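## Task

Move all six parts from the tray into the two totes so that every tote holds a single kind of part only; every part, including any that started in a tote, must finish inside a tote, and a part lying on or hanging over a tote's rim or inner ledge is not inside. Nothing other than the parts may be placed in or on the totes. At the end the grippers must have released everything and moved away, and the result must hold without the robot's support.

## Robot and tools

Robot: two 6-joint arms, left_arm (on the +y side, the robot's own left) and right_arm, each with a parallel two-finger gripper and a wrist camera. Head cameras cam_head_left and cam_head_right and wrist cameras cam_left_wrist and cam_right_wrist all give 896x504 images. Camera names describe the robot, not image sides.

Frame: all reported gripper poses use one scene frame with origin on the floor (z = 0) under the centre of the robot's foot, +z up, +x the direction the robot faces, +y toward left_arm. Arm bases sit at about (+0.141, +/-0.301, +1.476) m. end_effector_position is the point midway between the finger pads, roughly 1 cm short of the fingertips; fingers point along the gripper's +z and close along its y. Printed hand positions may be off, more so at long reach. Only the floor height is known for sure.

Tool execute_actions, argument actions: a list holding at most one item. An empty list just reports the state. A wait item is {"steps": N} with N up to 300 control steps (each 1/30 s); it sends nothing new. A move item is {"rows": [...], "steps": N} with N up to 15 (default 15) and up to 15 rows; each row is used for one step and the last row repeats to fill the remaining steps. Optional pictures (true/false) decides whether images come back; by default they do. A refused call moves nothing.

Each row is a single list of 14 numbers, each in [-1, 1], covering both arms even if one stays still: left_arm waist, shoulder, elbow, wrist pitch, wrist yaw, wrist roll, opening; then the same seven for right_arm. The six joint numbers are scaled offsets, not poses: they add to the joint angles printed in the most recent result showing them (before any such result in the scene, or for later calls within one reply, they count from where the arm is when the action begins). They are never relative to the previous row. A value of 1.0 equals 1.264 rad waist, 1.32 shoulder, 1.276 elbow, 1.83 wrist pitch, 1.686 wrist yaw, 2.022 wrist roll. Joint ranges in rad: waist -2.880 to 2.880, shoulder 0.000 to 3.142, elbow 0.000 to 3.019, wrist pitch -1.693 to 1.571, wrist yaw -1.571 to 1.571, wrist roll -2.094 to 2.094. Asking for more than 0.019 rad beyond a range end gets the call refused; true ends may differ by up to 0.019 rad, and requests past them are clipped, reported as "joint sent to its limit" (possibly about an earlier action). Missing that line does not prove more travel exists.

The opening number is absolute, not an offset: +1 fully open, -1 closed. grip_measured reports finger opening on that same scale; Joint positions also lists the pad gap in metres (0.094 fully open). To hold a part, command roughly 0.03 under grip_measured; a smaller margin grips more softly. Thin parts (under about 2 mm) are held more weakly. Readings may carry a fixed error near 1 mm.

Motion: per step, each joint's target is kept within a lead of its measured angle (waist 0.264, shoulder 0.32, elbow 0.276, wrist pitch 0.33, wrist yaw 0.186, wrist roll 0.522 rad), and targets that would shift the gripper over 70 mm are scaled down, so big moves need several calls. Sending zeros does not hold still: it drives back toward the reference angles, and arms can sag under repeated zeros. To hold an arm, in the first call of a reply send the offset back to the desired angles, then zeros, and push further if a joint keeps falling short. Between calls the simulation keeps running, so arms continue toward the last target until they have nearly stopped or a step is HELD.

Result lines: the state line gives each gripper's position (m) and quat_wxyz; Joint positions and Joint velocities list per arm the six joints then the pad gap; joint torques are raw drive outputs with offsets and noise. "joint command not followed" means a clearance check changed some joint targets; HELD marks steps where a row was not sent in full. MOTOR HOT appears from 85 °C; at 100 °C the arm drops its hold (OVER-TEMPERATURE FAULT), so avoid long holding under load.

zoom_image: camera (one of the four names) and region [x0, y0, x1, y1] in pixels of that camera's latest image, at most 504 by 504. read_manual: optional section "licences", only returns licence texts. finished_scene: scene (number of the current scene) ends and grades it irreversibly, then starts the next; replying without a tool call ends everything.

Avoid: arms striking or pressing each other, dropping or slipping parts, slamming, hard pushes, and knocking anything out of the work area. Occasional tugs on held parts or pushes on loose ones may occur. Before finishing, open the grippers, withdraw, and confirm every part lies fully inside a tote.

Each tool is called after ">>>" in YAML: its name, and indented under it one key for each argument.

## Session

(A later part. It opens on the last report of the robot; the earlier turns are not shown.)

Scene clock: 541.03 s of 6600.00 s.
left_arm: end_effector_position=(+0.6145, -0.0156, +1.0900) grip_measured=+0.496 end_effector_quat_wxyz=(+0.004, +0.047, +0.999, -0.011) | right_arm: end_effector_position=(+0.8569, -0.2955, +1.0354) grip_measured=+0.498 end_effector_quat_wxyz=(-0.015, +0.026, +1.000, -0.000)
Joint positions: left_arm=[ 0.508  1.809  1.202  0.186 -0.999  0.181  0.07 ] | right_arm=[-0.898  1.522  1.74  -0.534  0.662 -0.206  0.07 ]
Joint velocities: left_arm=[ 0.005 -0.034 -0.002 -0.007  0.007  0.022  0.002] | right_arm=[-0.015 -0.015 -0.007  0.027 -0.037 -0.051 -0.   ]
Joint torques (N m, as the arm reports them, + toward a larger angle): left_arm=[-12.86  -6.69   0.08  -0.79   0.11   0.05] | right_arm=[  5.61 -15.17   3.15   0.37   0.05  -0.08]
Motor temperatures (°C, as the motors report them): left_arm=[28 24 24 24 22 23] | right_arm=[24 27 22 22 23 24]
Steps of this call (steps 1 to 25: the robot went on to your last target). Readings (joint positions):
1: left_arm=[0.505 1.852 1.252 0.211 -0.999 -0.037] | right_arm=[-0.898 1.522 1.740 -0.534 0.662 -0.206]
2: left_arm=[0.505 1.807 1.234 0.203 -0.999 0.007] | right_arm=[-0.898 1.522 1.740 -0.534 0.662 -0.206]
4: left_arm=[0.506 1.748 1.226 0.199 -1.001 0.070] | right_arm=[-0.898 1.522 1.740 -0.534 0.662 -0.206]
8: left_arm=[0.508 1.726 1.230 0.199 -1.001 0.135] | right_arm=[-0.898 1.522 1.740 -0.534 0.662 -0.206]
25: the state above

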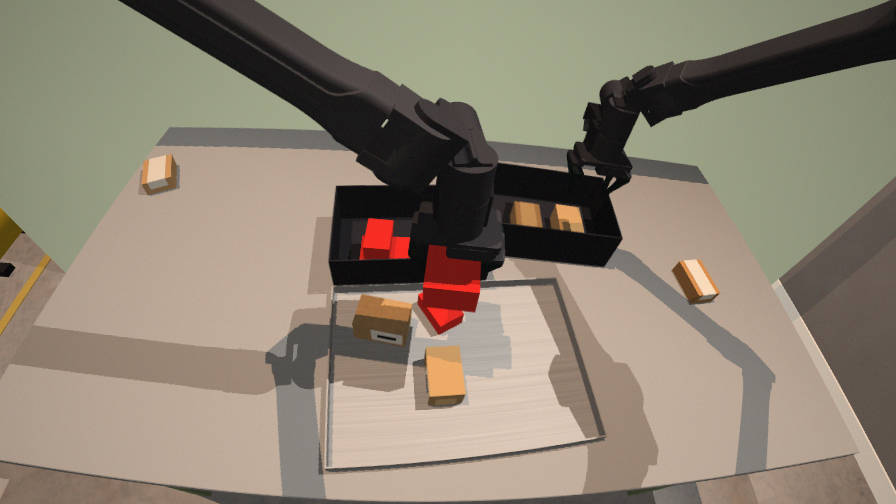

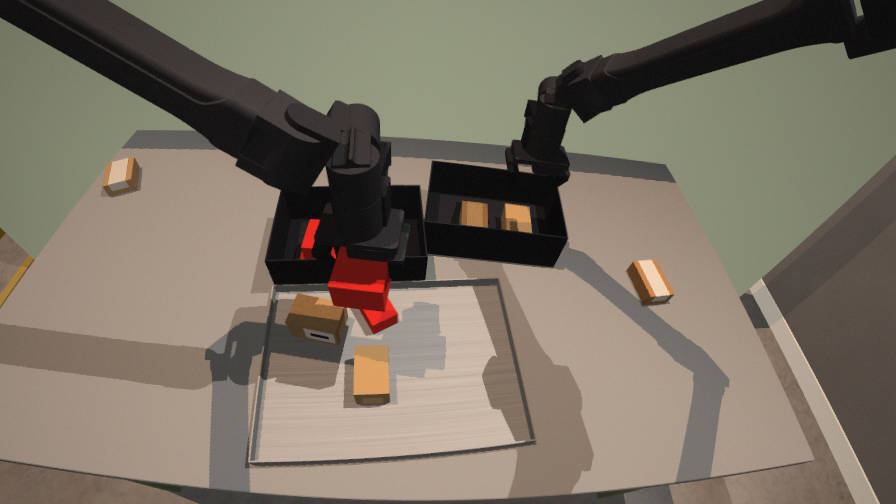

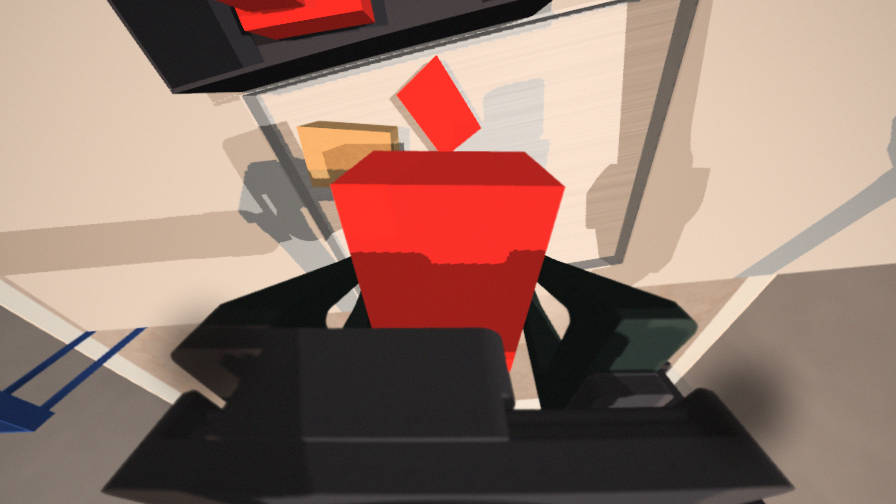

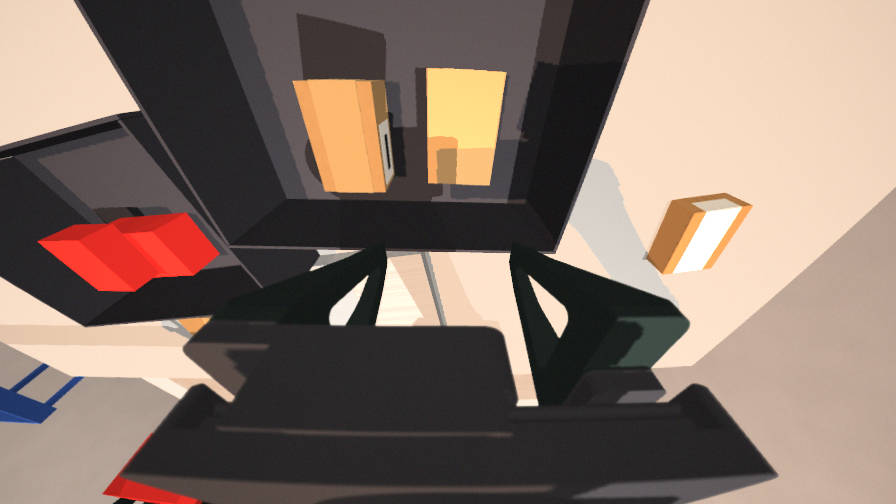

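>>> execute_actions:
  actions:
    - {"rows": [[0.01,0,0.04,-0.02,0,0,0.45,0,0,0,0,0,0,0.5],[0.014,0.004,0.08,-0.04,0,-0.005,0.45,0,0,0,0,0,0,0.5],[0.018,0.008,0.12,-0.065,0,-0.01,0.45,0,0,0,0,0,0,0.5],[0.022,0.012,0.16,-0.09,0,-0.015,0.45,0,0,0,0,0,0,0.5],[0.026,0.016,0.20,-0.115,0.002,-0.02,0.45,0,0,0,0,0,0,0.5],[0.03,0.02,0.24,-0.14,0.004,-0.025,0.45,0,0,0,0,0,0,0.5],[0.034,0.024,0.28,-0.16,0.005,-0.03,0.45,0,0,0,0,0,0,0.5],[0.038,0.028,0.32,-0.185,0.006,-0.035,0.45,0,0,0,0,0,0,0.5],[0.042,0.032,0.36,-0.21,0.008,-0.04,0.45,0,0,0,0,0,0,0.5],[0.046,0.036,0.40,-0.23,0.009,-0.045,0.45,0,0,0,0,0,0,0.5],[0.05,0.04,0.44,-0.25,0.01,-0.05,0.45,0,0,0,0,0,0,0.5],[0.053,0.044,0.47,-0.27,0.011,-0.055,0.45,0,0,0,0,0,0,0.5],[0.056,0.048,0.50,-0.285,0.012,-0.06,0.45,0,0,0,0,0,0,0.5],[0.058,0.052,0.52,-0.297,0.013,-0.064,0.45,0,0,0,0,0,0,0.5],[0.058,0.055,0.534,-0.306,0.014,-0.064,0.45,0,0,0,0,0,0,0.5]], "steps": 15}

>>> execute_actions:
  actions:
    - {"steps": 25}

Scene clock: 558.77 s of 6600.00 s.
left_arm: end_effector_position=(+0.8280, +0.0204, +1.0570) grip_measured=+0.496 end_effector_quat_wxyz=(+0.011, -0.027, +1.000, +0.005) | right_arm: end_effector_position=(+0.8569, -0.2955, +1.0354) grip_measured=+0.498 end_effector_quat_wxyz=(-0.015, +0.026, +1.000, -0.000)
Joint positions: left_arm=[ 0.562  1.88   1.829 -0.303 -0.978  0.101  0.07 ] | right_arm=[-0.898  1.522  1.74  -0.534  0.662 -0.206  0.07 ]
Joint velocities: left_arm=[ 0.142 -0.024  1.121 -0.725  0.037 -0.242  0.   ] | right_arm=[ 0.005  0.005  0.007  0.012 -0.007 -0.022  0.   ]
Joint torques (N m, as the arm reports them, + toward a larger angle): left_arm=[-14.56  -8.86   0.94  -0.99   0.11  -0.3 ] | right_arm=[  5.49 -15.21   3.21   0.38   0.06  -0.08]
Motor temperatures (°C, as the motors report them): left_arm=[27 24 23 24 22 23] | right_arm=[24 27 22 22 23 24]
Steps of this call (steps 1 to 30: the robot went on to your last target; steps 31 to 90: nothing new was sent; then 14.23 s passed at rest; steps 91 to 105: all 15 steps of this action). Readings (joint positions):
91: left_arm=[0.508 1.808 1.206 0.181 -0.999 0.182] | right_arm=[-0.898 1.522 1.740 -0.534 0.662 -0.206]
92: left_arm=[0.509 1.811 1.219 0.166 -1.000 0.182] | right_arm=[-0.898 1.522 1.740 -0.534 0.662 -0.206]
94: left_arm=[0.511 1.827 1.283 0.103 -1.000 0.179] | right_arm=[-0.898 1.522 1.740 -0.534 0.662 -0.206]
98: left_arm=[0.525 1.866 1.485 -0.045 -0.991 0.160] | right_arm=[-0.898 1.522 1.740 -0.534 0.662 -0.206]
105: the state above

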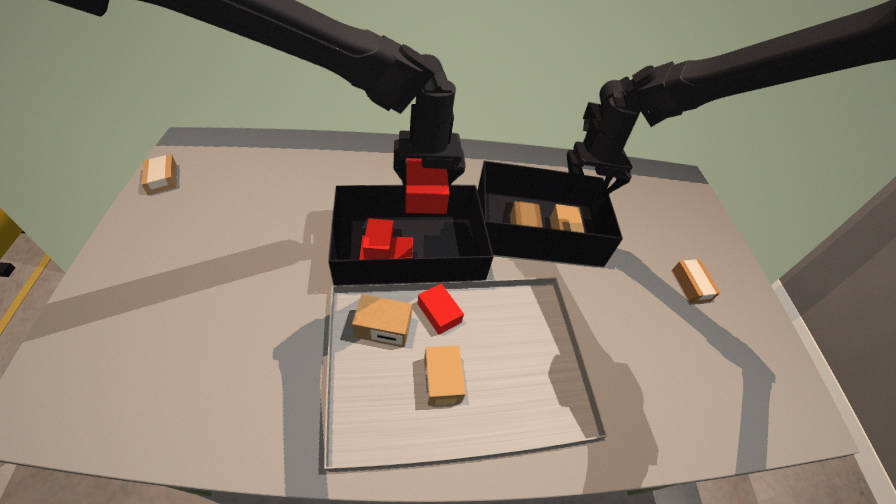

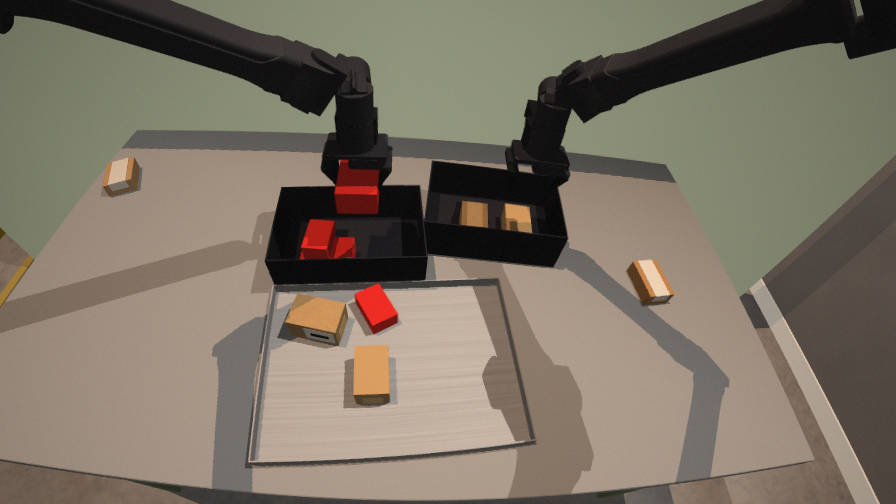

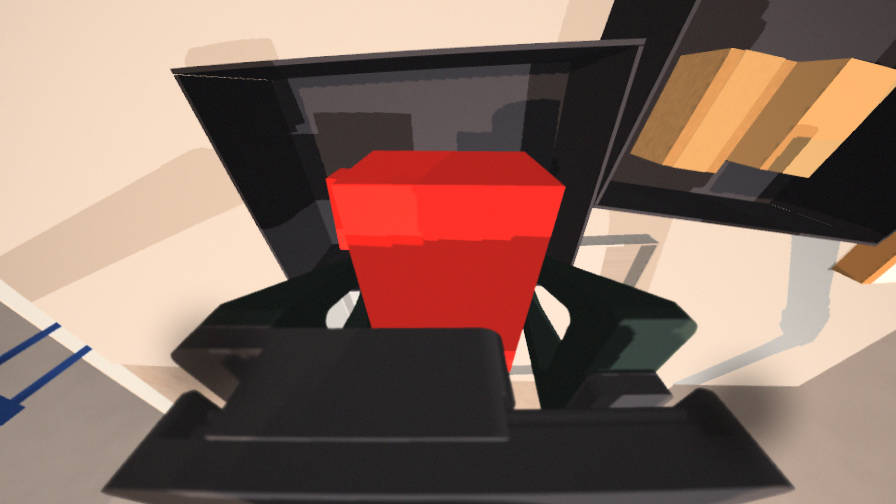

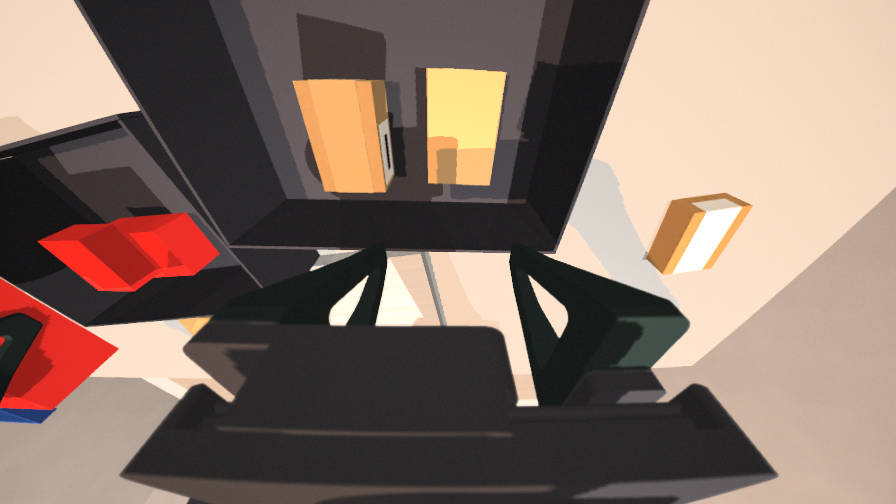

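Scene clock: 559.60 s of 6600.00 s.
left_arm: end_effector_position=(+0.8365, +0.0310, +1.0474) grip_measured=+0.496 end_effector_quat_wxyz=(+0.003, -0.039, +0.999, +0.011) | right_arm: end_effector_position=(+0.8569, -0.2955, +1.0354) grip_measured=+0.498 end_effector_quat_wxyz=(-0.015, +0.026, +1.000, -0.000)
Joint positions: left_arm=[ 0.58   1.894  1.882 -0.359 -0.977  0.067  0.07 ] | right_arm=[-0.898  1.522  1.74  -0.534  0.662 -0.206  0.07 ]
Joint velocities: left_arm=[-0.005 -0.005 -0.002  0.002 -0.022  0.007  0.001] | right_arm=[-0.005 -0.015 -0.007  0.037 -0.037  0.037  0.001]
Joint torques (N m, as the arm reports them, + toward a larger angle): left_arm=[-15.27 -10.06   2.31  -0.92   0.06  -0.3 ] | right_arm=[  5.44 -15.25   3.22   0.42   0.07  -0.07]
Motor temperatures (°C, as the motors report them): left_arm=[27 24 23 24 22 23] | right_arm=[24 27 22 22 23 24]
Steps of this call (steps 1 to 25: the robot went on to your last target). Readings (joint positions):
1: left_arm=[0.567 1.878 1.862 -0.320 -0.978 0.095] | right_arm=[-0.898 1.522 1.740 -0.534 0.662 -0.206]
2: left_arm=[0.572 1.873 1.882 -0.328 -0.978 0.089] | right_arm=[-0.898 1.522 1.740 -0.534 0.662 -0.206]
4: left_arm=[0.578 1.858 1.896 -0.337 -0.978 0.080] | right_arm=[-0.898 1.522 1.740 -0.534 0.662 -0.206]
8: left_arm=[0.580 1.852 1.896 -0.349 -0.978 0.072] | right_arm=[-0.898 1.522 1.740 -0.534 0.662 -0.206]
25: the state above

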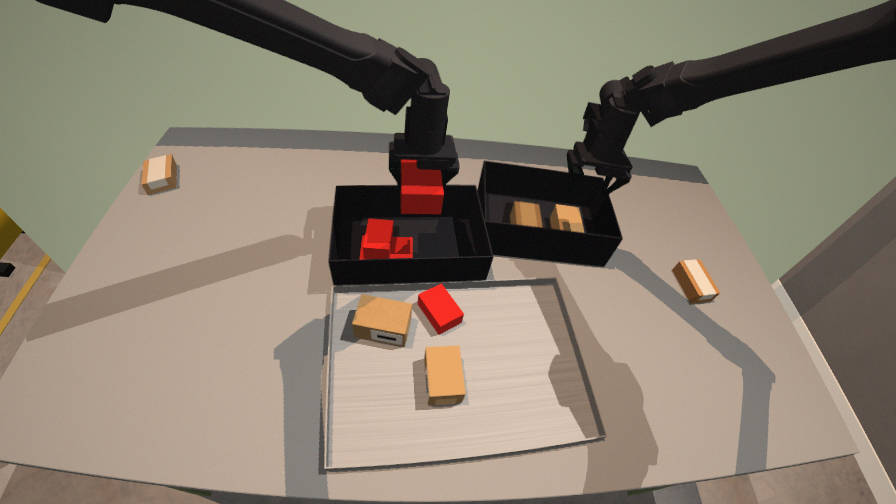

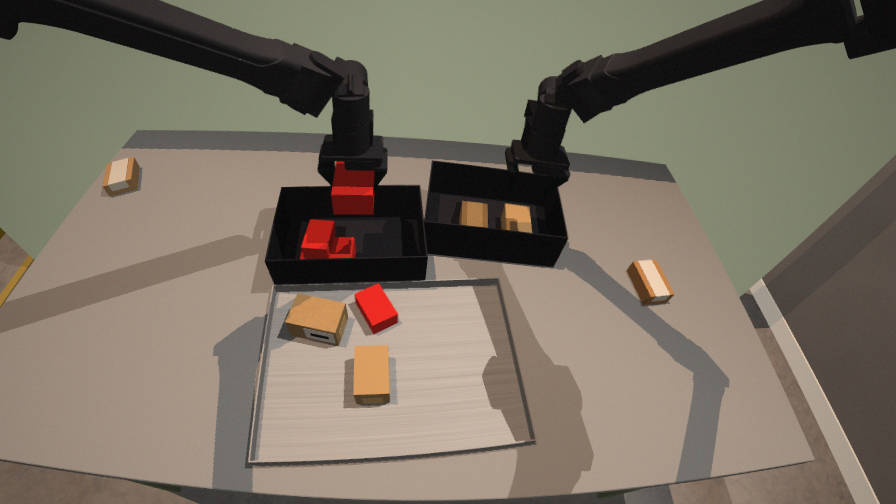

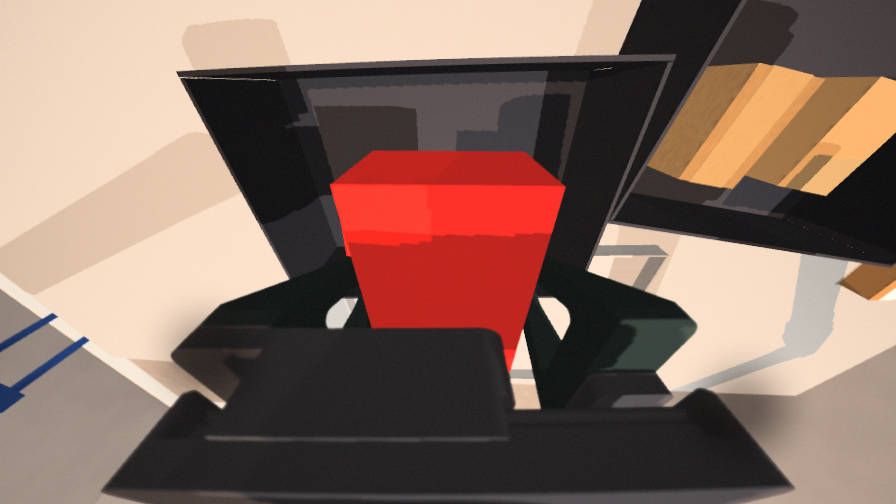

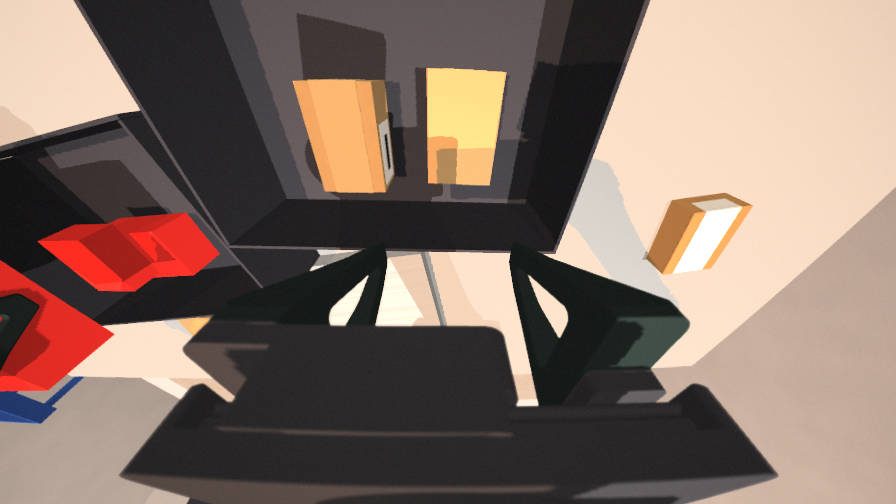

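>>> zoom_image:
  camera: "cam_head_left"
  region: [310, 140, 510, 300]

>>> zoom_image:
  camera: "cam_left_wrist"
  region: [200, 30, 700, 300]

Region (310, 140, 510, 300) of cam_head_left's 896x504 image, scaled by 2.520, with more detail than that image has; it fills the top 403 rows of this view, and the rest is white.

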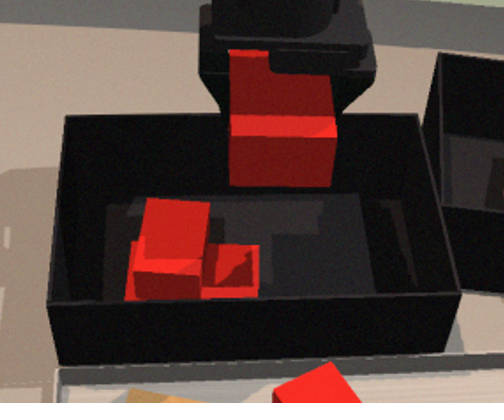

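Region (200, 30, 700, 300) of cam_left_wrist's 896x504 image, scaled by 1.008, with more detail than that image has; it fills the top 272 rows of this view, and the rest is white.

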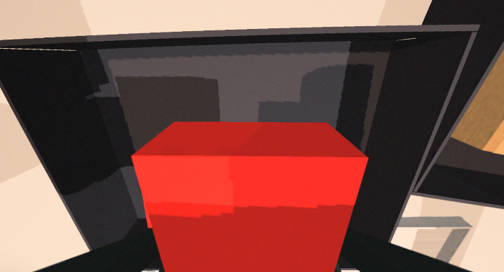

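>>> execute_actions:
  actions:
    - {"rows": [[-0.025,0.006,0.007,0,0,0,0.45,0.02,-0.01,-0.04,0.02,0.005,0,0.5],[-0.03,0.012,0.014,0,0,0,0.45,0.03,-0.02,-0.08,0.04,0.01,0,0.5],[-0.033,0.018,0.021,-0.002,0,0,0.45,0.04,-0.03,-0.12,0.06,0.015,0,0.5],[-0.036,0.025,0.028,-0.003,0,0,0.45,0.05,-0.04,-0.16,0.08,0.02,0,0.5],[-0.038,0.032,0.036,-0.004,0,0,0.45,0.06,-0.05,-0.20,0.10,0.025,0,0.5],[-0.04,0.039,0.044,-0.005,0,0,0.45,0.07,-0.06,-0.24,0.12,0.03,0,0.5],[-0.042,0.046,0.052,-0.006,0,0,0.45,0.08,-0.07,-0.28,0.14,0.035,0,0.5],[-0.042,0.053,0.06,-0.007,0,0,0.45,0.09,-0.08,-0.32,0.165,0.04,0,0.5],[-0.042,0.06,0.068,-0.008,0,0,0.45,0.10,-0.088,-0.36,0.19,0.045,0,0.5],[-0.042,0.067,0.076,-0.009,0.002,0,0.45,0.108,-0.094,-0.40,0.215,0.05,0,0.5],[-0.042,0.074,0.084,-0.01,0.003,0,0.45,0.115,-0.1,-0.44,0.235,0.055,0,0.5],[-0.042,0.08,0.09,-0.011,0.004,0,0.45,0.12,-0.104,-0.47,0.255,0.06,0,0.5],[-0.042,0.085,0.095,-0.012,0.004,0,0.45,0.124,-0.107,-0.495,0.27,0.065,0,0.5],[-0.042,0.09,0.10,-0.012,0.004,0,0.45,0.127,-0.107,-0.513,0.283,0.069,0,0.5]], "steps": 15}

>>> execute_actions:
  actions:
    - {"steps": 20}

Scene clock: 574.83 s of 6600.00 s.
left_arm: end_effector_position=(+0.8307, -0.0088, +1.0254) grip_measured=+0.496 end_effector_quat_wxyz=(+0.002, -0.034, +0.999, +0.006) | right_arm: end_effector_position=(+0.6652, -0.1766, +1.0735) grip_measured=+0.498 end_effector_quat_wxyz=(-0.024, -0.018, +0.999, +0.018)
Joint positions: left_arm=[ 0.575  2.005  1.986 -0.361 -0.972  0.067  0.07 ] | right_arm=[-0.752  1.425  1.105 -0.071  0.768 -0.206  0.07 ]
Joint velocities: left_arm=[ 0.005  0.23   0.085 -0.007  0.066  0.037  0.   ] | right_arm=[ 0.19  -0.005 -0.75   0.452  0.081 -0.007  0.002]
Joint torques (N m, as the arm reports them, + toward a larger angle): left_arm=[-20.05  -9.44   3.65  -1.03   0.05  -0.13] | right_arm=[  6.67 -13.34   2.4    0.97   0.37  -0.06]
Motor temperatures (°C, as the motors report them): left_arm=[27 25 23 24 22 23] | right_arm=[24 27 22 22 23 24]
Steps of this call (steps 1 to 30: the robot went on to your last target; steps 31 to 90: nothing new was sent; then 11.73 s passed at rest; steps 91 to 105: all 15 steps of this action). Readings (joint positions):
91: left_arm=[0.580 1.894 1.882 -0.359 -0.977 0.067] | right_arm=[-0.898 1.522 1.734 -0.528 0.663 -0.206]
92: left_arm=[0.580 1.895 1.882 -0.359 -0.977 0.067] | right_arm=[-0.898 1.516 1.716 -0.508 0.668 -0.206]
94: left_arm=[0.580 1.901 1.888 -0.359 -0.977 0.067] | right_arm=[-0.892 1.495 1.641 -0.450 0.685 -0.206]
98: left_arm=[0.580 1.934 1.927 -0.359 -0.977 0.067] | right_arm=[-0.851 1.452 1.431 -0.317 0.718 -0.206]
105: the state above

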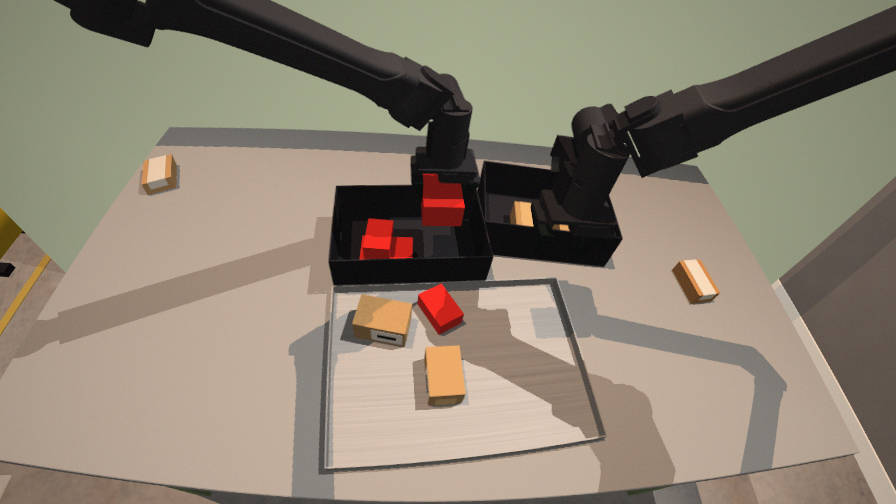

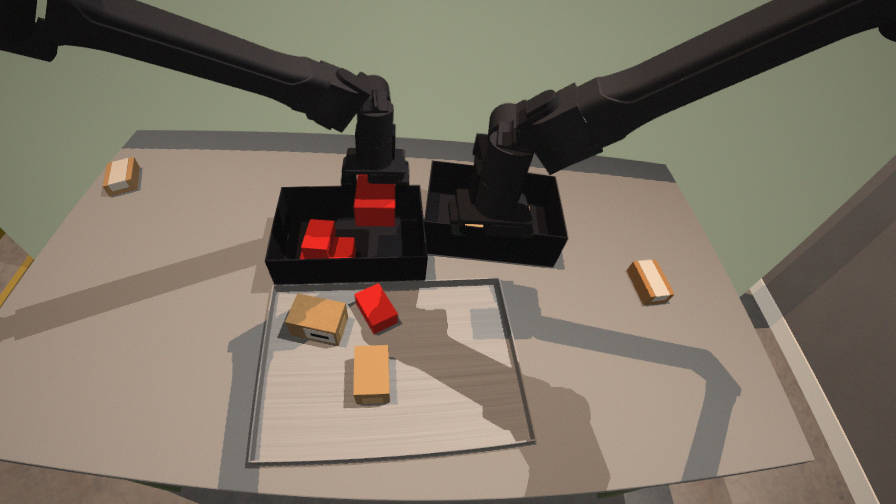

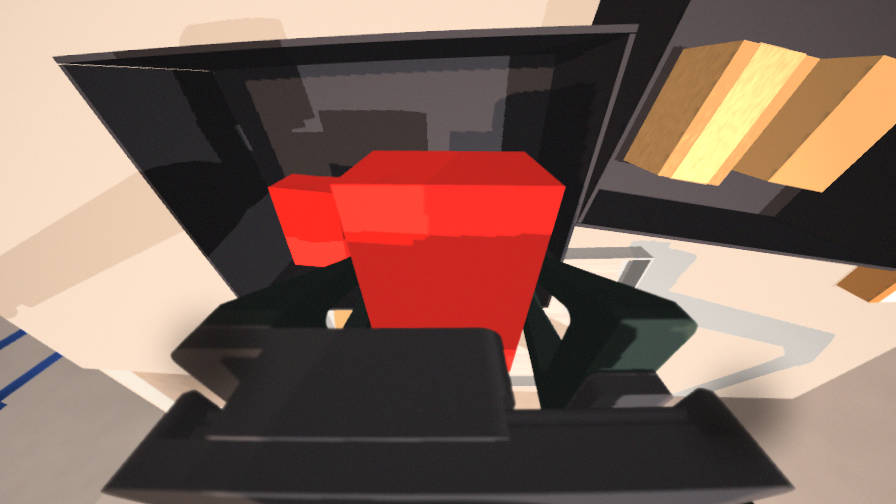

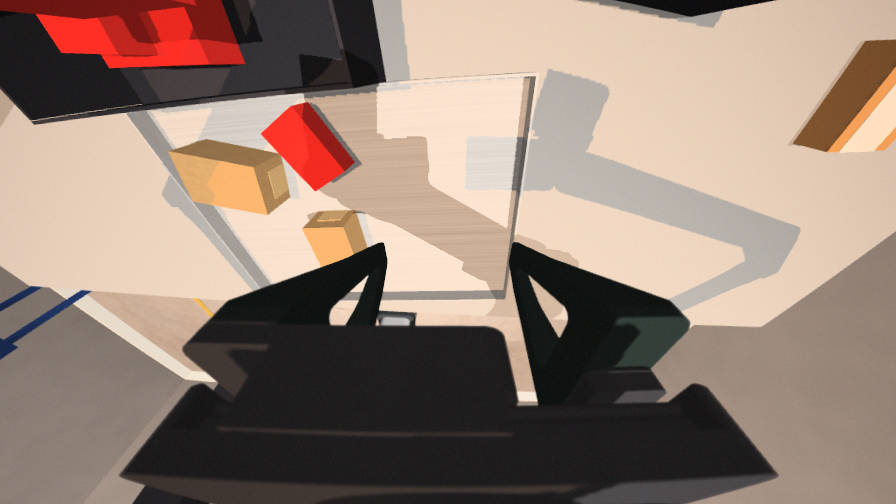

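Scene clock: 575.50 s of 6600.00 s.
left_arm: end_effector_position=(+0.8202, -0.0196, +1.0192) grip_measured=+0.496 end_effector_quat_wxyz=(-0.004, -0.026, +1.000, +0.006) | right_arm: end_effector_position=(+0.6725, -0.1830, +1.0821) grip_measured=+0.498 end_effector_quat_wxyz=(-0.006, -0.002, +1.000, +0.015)
Joint positions: left_arm=[ 0.575  2.028  1.992 -0.365 -0.972  0.067  0.07 ] | right_arm=[-0.746  1.398  1.082 -0.026  0.773 -0.206  0.07 ]
Joint velocities: left_arm=[ 0.005 -0.015 -0.002 -0.002 -0.066 -0.007  0.001] | right_arm=[-0.005 -0.015  0.012  0.007 -0.051 -0.11  -0.001]
Joint torques (N m, as the arm reports them, + toward a larger angle): left_arm=[-20.17  -9.91   3.61  -0.93   0.07  -0.13] | right_arm=[  6.   -11.46   0.96   0.76   0.24  -0.08]
Motor temperatures (°C, as the motors report them): left_arm=[27 25 23 24 22 23] | right_arm=[24 27 22 22 23 24]
Steps of this call (steps 1 to 20: the robot went on to your last target). Readings (joint positions):
1: left_arm=[0.575 2.012 1.988 -0.361 -0.972 0.067] | right_arm=[-0.747 1.425 1.085 -0.060 0.769 -0.206]
2: left_arm=[0.575 2.017 1.988 -0.362 -0.972 0.067] | right_arm=[-0.746 1.425 1.074 -0.055 0.770 -0.206]
4: left_arm=[0.575 2.024 1.988 -0.364 -0.972 0.067] | right_arm=[-0.746 1.425 1.072 -0.044 0.773 -0.206]
8: left_arm=[0.575 2.028 1.988 -0.365 -0.972 0.067] | right_arm=[-0.746 1.411 1.077 -0.030 0.773 -0.206]
20: the state above

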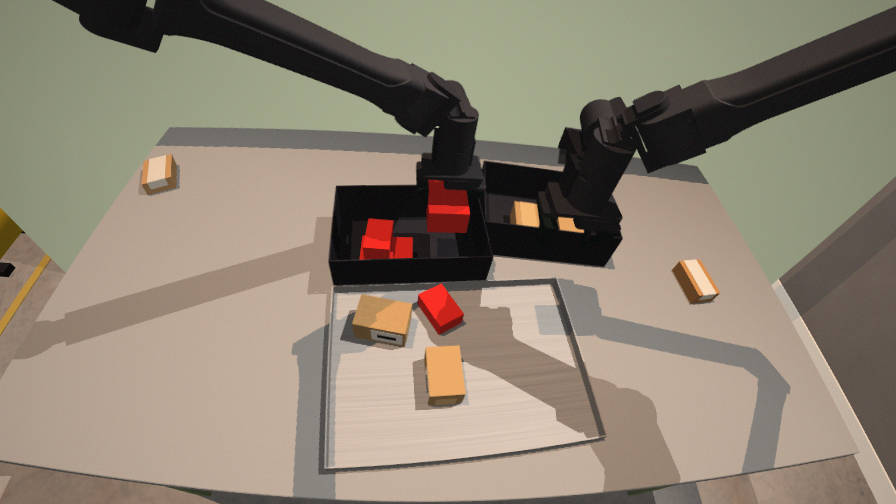

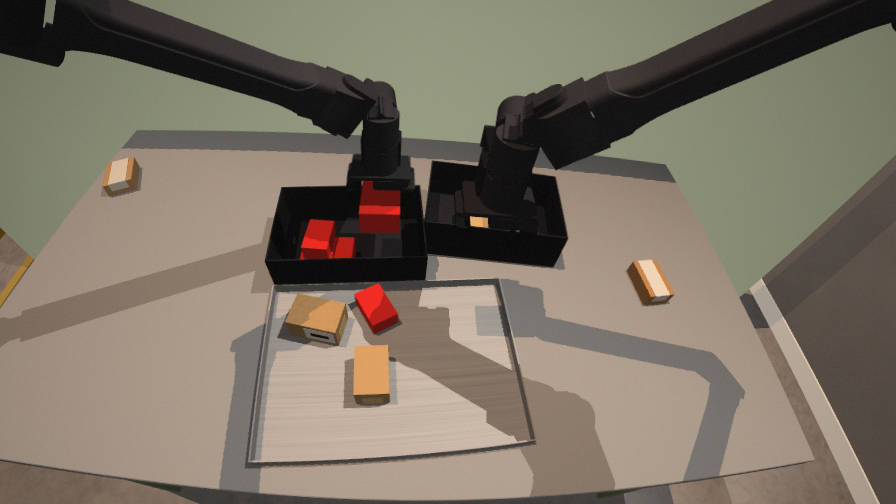

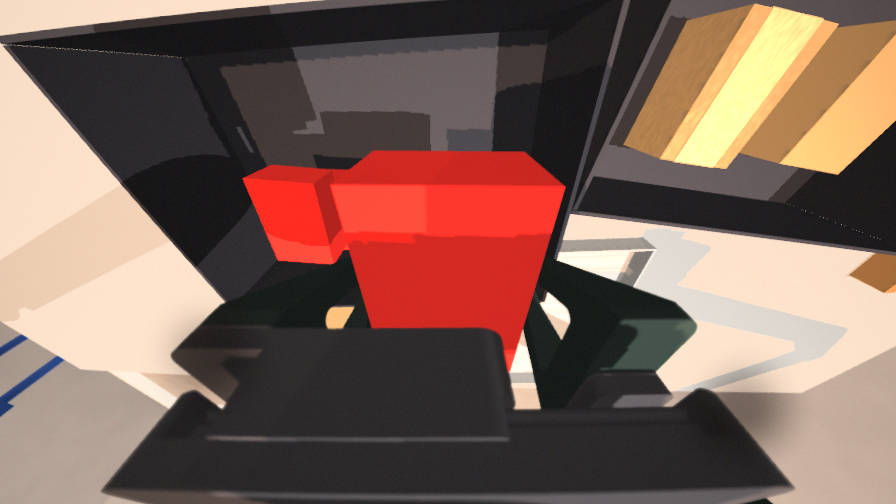

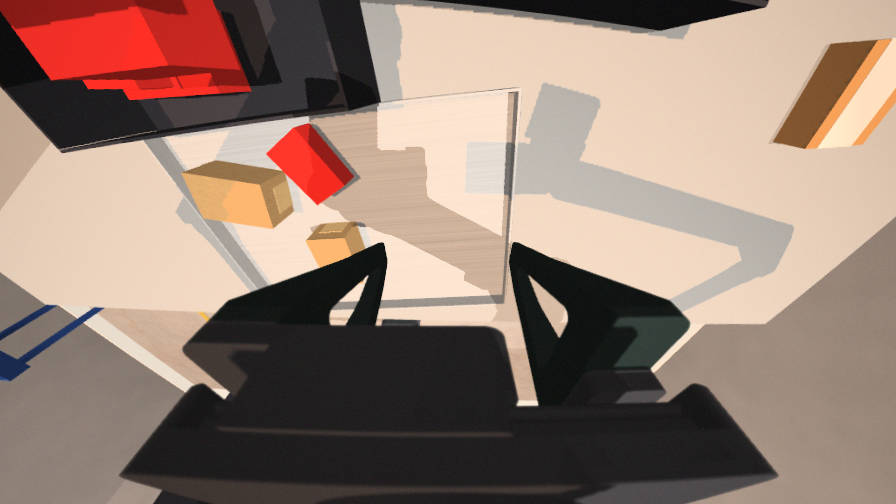

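>>> execute_actions:
  actions:
    - {"rows": [[0.02,0,0,0,0,0,0.45,0.03,0.02,0,0.015,0,0,0.5],[0.026,0,0,0,0,0,0.45,0.036,0.05,0.003,0.03,0.004,0,0.5],[0.032,0.004,0.012,0,0.003,0,0.45,0.042,0.08,0.007,0.05,0.008,0,0.5],[0.037,0.01,0.022,0.001,0.007,0.003,0.45,0.048,0.11,0.011,0.07,0.012,0,0.5],[0.042,0.017,0.032,0.002,0.011,0.006,0.45,0.054,0.14,0.015,0.09,0.016,0,0.5],[0.047,0.024,0.042,0.003,0.015,0.009,0.45,0.06,0.17,0.019,0.11,0.02,0,0.5],[0.052,0.031,0.052,0.004,0.019,0.012,0.45,0.065,0.20,0.023,0.13,0.025,0,0.5],[0.057,0.038,0.062,0.006,0.023,0.015,0.45,0.07,0.23,0.027,0.15,0.03,0,0.5],[0.061,0.045,0.072,0.008,0.027,0.018,0.45,0.074,0.26,0.031,0.17,0.035,0,0.5],[0.065,0.052,0.082,0.009,0.031,0.02,0.45,0.078,0.29,0.035,0.19,0.04,0,0.5],[0.068,0.059,0.092,0.01,0.035,0.022,0.45,0.081,0.32,0.039,0.21,0.045,0.005,0.5],[0.071,0.065,0.101,0.011,0.038,0.024,0.45,0.083,0.35,0.043,0.225,0.049,0.008,0.5],[0.071,0.07,0.109,0.012,0.041,0.025,0.45,0.085,0.375,0.046,0.24,0.053,0.01,0.5],[0.071,0.074,0.115,0.013,0.043,0.025,0.45,0.085,0.392,0.049,0.25,0.056,0.01,0.5],[0.071,0.077,0.12,0.014,0.044,0.025,0.45,0.085,0.403,0.052,0.255,0.056,0.012,0.5]], "steps": 15}

>>> execute_actions:
  actions:
    - {"steps": 20}

Scene clock: 590.20 s of 6600.00 s.
left_arm: end_effector_position=(+0.8221, -0.0002, +0.9521) grip_measured=+0.496 end_effector_quat_wxyz=(-0.006, -0.039, +0.999, +0.012) | right_arm: end_effector_position=(+0.5750, -0.0357, +1.0094) grip_measured=+0.498 end_effector_quat_wxyz=(+0.002, -0.003, +1.000, +0.001)
Joint positions: left_arm=[ 0.664  2.116  2.116 -0.36  -0.903  0.093  0.07 ] | right_arm=[-0.681  1.849  1.139  0.375  0.858 -0.2    0.07 ]
Joint velocities: left_arm=[0.161 0.23  0.217 0.042 0.095 0.007 0.001] | right_arm=[ 0.093  1.294  0.125  0.862  0.081  0.095 -0.   ]
Joint torques (N m, as the arm reports them, + toward a larger angle): left_arm=[-16.71  -9.49   3.76   0.44   0.13   0.05] | right_arm=[12.43 -6.33 -0.96  0.45  0.29 -0.07]
Motor temperatures (°C, as the motors report them): left_arm=[28 25 24 24 21 23] | right_arm=[24 26 21 22 23 24]
Steps of this call (steps 1 to 15: the robot went on to your last target; steps 16 to 90: nothing new was sent; then 11.20 s passed at rest; steps 91 to 105: all 15 steps of this action). Readings (joint positions):
91: left_arm=[0.576 2.028 1.992 -0.365 -0.972 0.067] | right_arm=[-0.745 1.398 1.082 -0.023 0.773 -0.206]
92: left_arm=[0.577 2.028 1.992 -0.365 -0.972 0.067] | right_arm=[-0.744 1.403 1.082 -0.013 0.775 -0.206]
94: left_arm=[0.583 2.029 1.993 -0.365 -0.966 0.067] | right_arm=[-0.736 1.430 1.089 0.035 0.787 -0.206]
98: left_arm=[0.609 2.052 2.033 -0.365 -0.941 0.071] | right_arm=[-0.712 1.554 1.114 0.154 0.808 -0.206]
105: the state above

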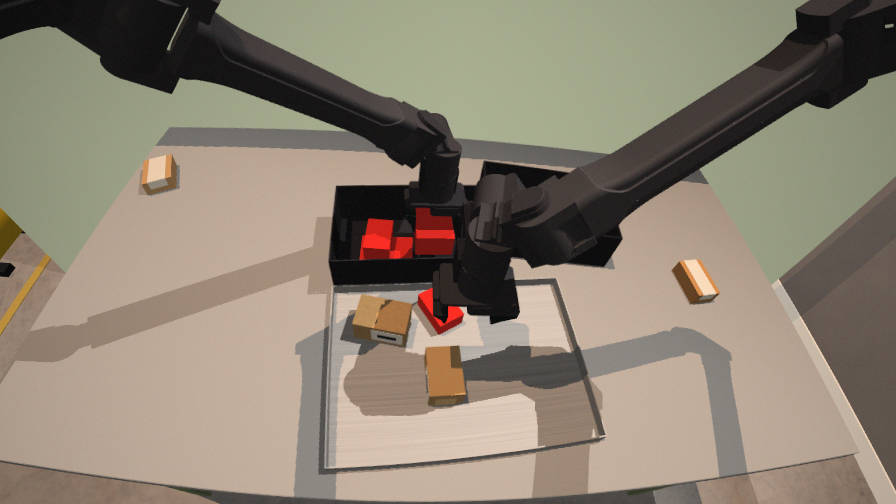

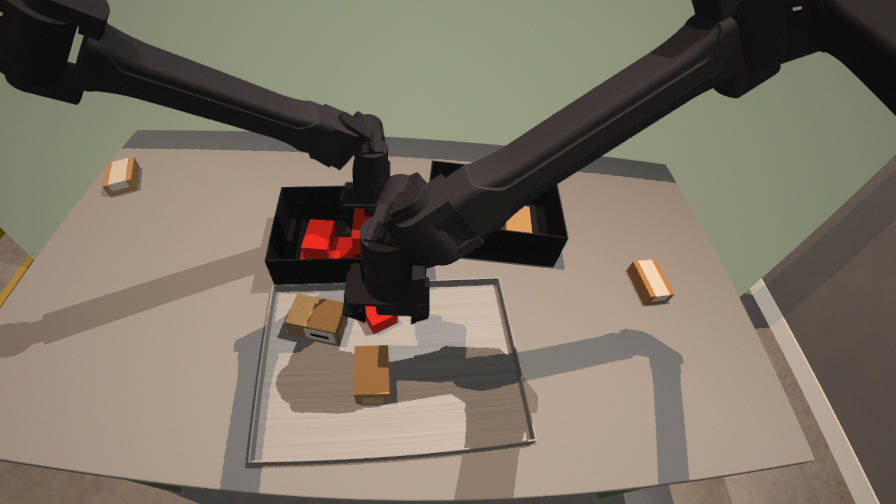

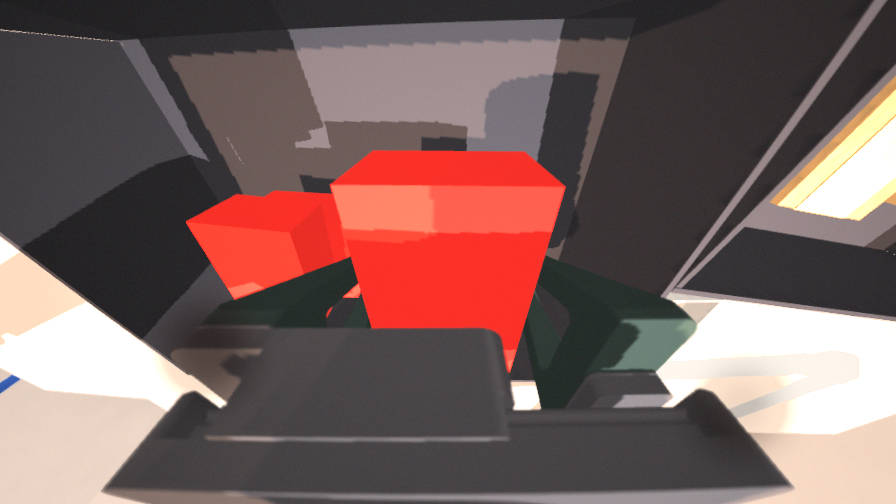

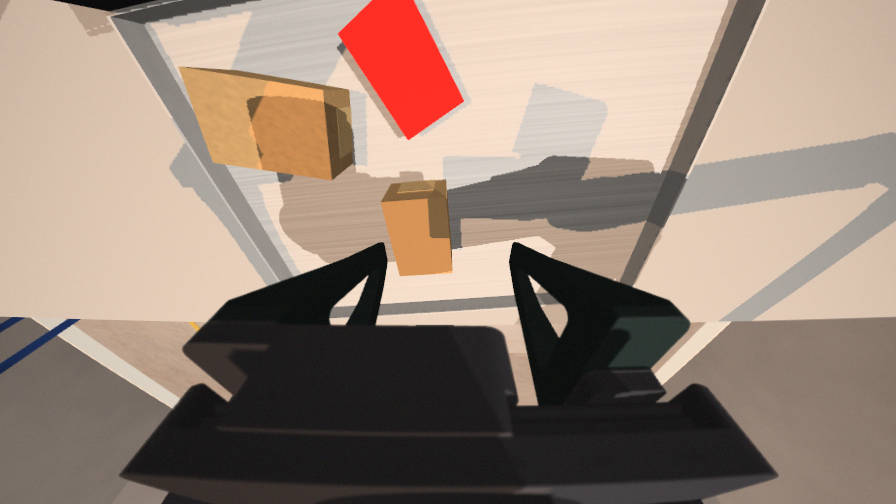

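Scene clock: 590.87 s of 6600.00 s.
left_arm: end_effector_position=(+0.8129, -0.0053, +0.9416) grip_measured=+0.496 end_effector_quat_wxyz=(-0.010, -0.031, +0.999, +0.013) | right_arm: end_effector_position=(+0.5409, -0.0065, +1.0013) grip_measured=+0.498 end_effector_quat_wxyz=(-0.004, -0.009, +1.000, +0.006)
Joint positions: left_arm=[ 0.672  2.139  2.126 -0.358 -0.898  0.102  0.07 ] | right_arm=[-0.667  1.938  1.145  0.432  0.863 -0.189  0.07 ]
Joint velocities: left_arm=[-0.005 -0.015 -0.007 -0.002  0.037 -0.022  0.001] | right_arm=[-0.015  0.005 -0.007  0.002 -0.037 -0.007 -0.   ]
Joint torques (N m, as the arm reports them, + toward a larger angle): left_arm=[-17.05 -10.04   3.78   0.47   0.04   0.03] | right_arm=[11.1  -7.44 -1.35  0.7   0.25 -0.02]
Motor temperatures (°C, as the motors report them): left_arm=[28 25 24 24 21 23] | right_arm=[24 26 21 22 23 24]
Steps of this call (steps 1 to 20: the robot went on to your last target). Readings (joint positions):
1: left_arm=[0.668 2.123 2.122 -0.359 -0.901 0.095] | right_arm=[-0.677 1.889 1.142 0.397 0.859 -0.198]
2: left_arm=[0.671 2.128 2.124 -0.358 -0.901 0.096] | right_arm=[-0.674 1.923 1.142 0.409 0.859 -0.197]
4: left_arm=[0.672 2.134 2.124 -0.358 -0.901 0.098] | right_arm=[-0.670 1.967 1.139 0.412 0.860 -0.195]
8: left_arm=[0.672 2.139 2.124 -0.358 -0.898 0.101] | right_arm=[-0.667 1.976 1.135 0.418 0.862 -0.192]
20: the state above

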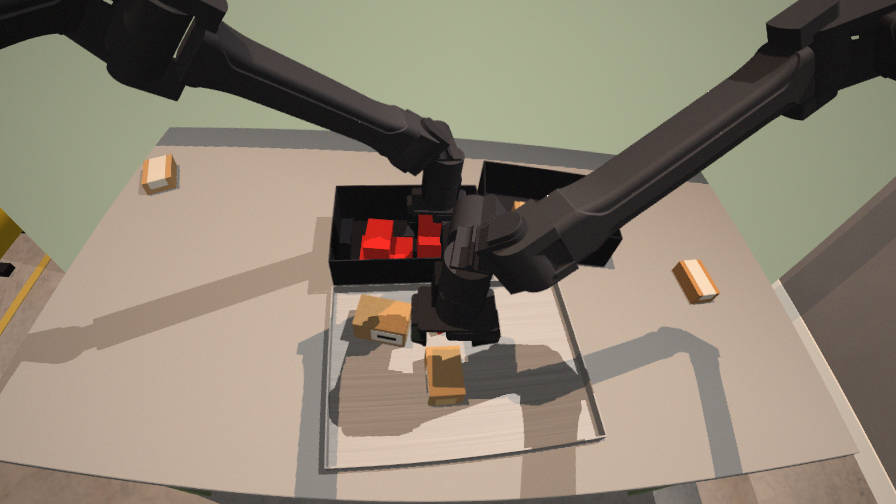

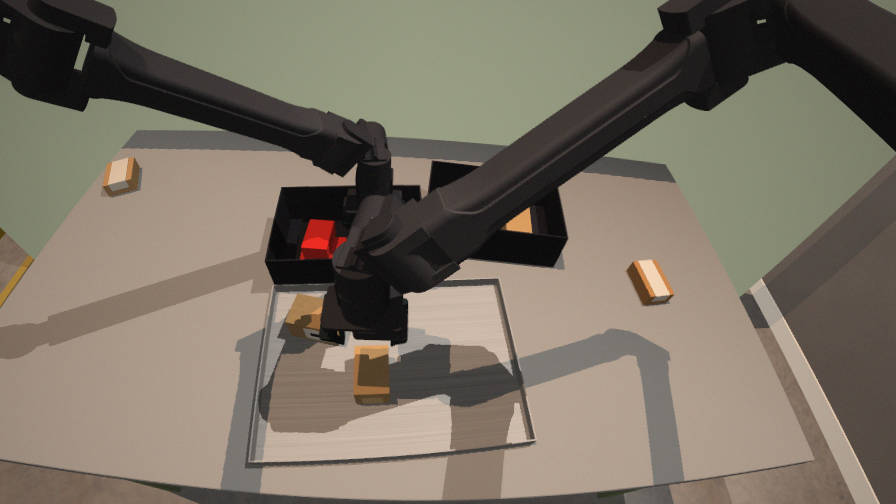

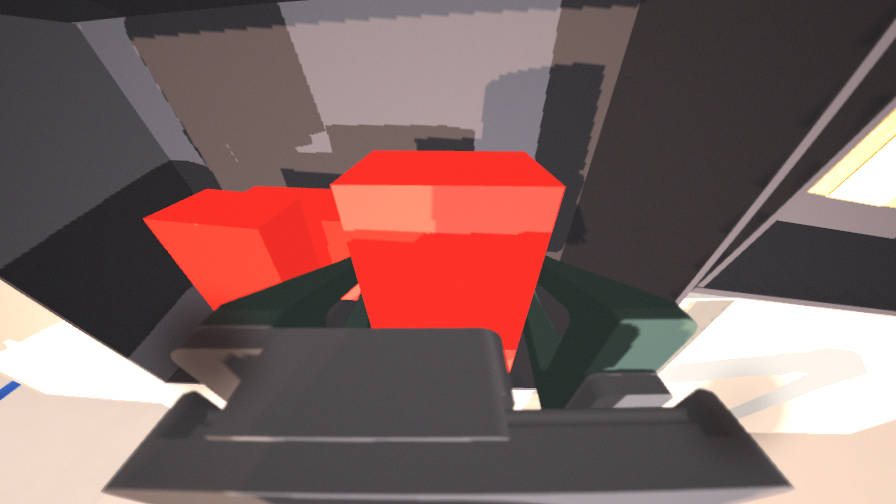

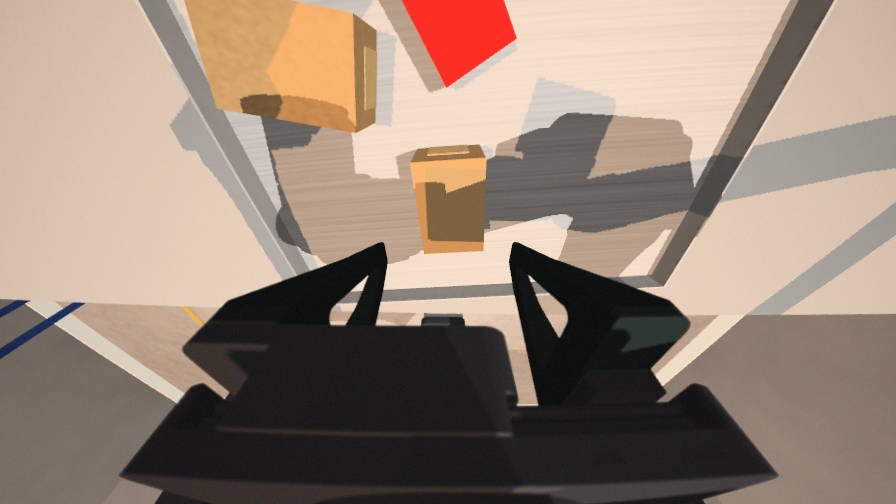

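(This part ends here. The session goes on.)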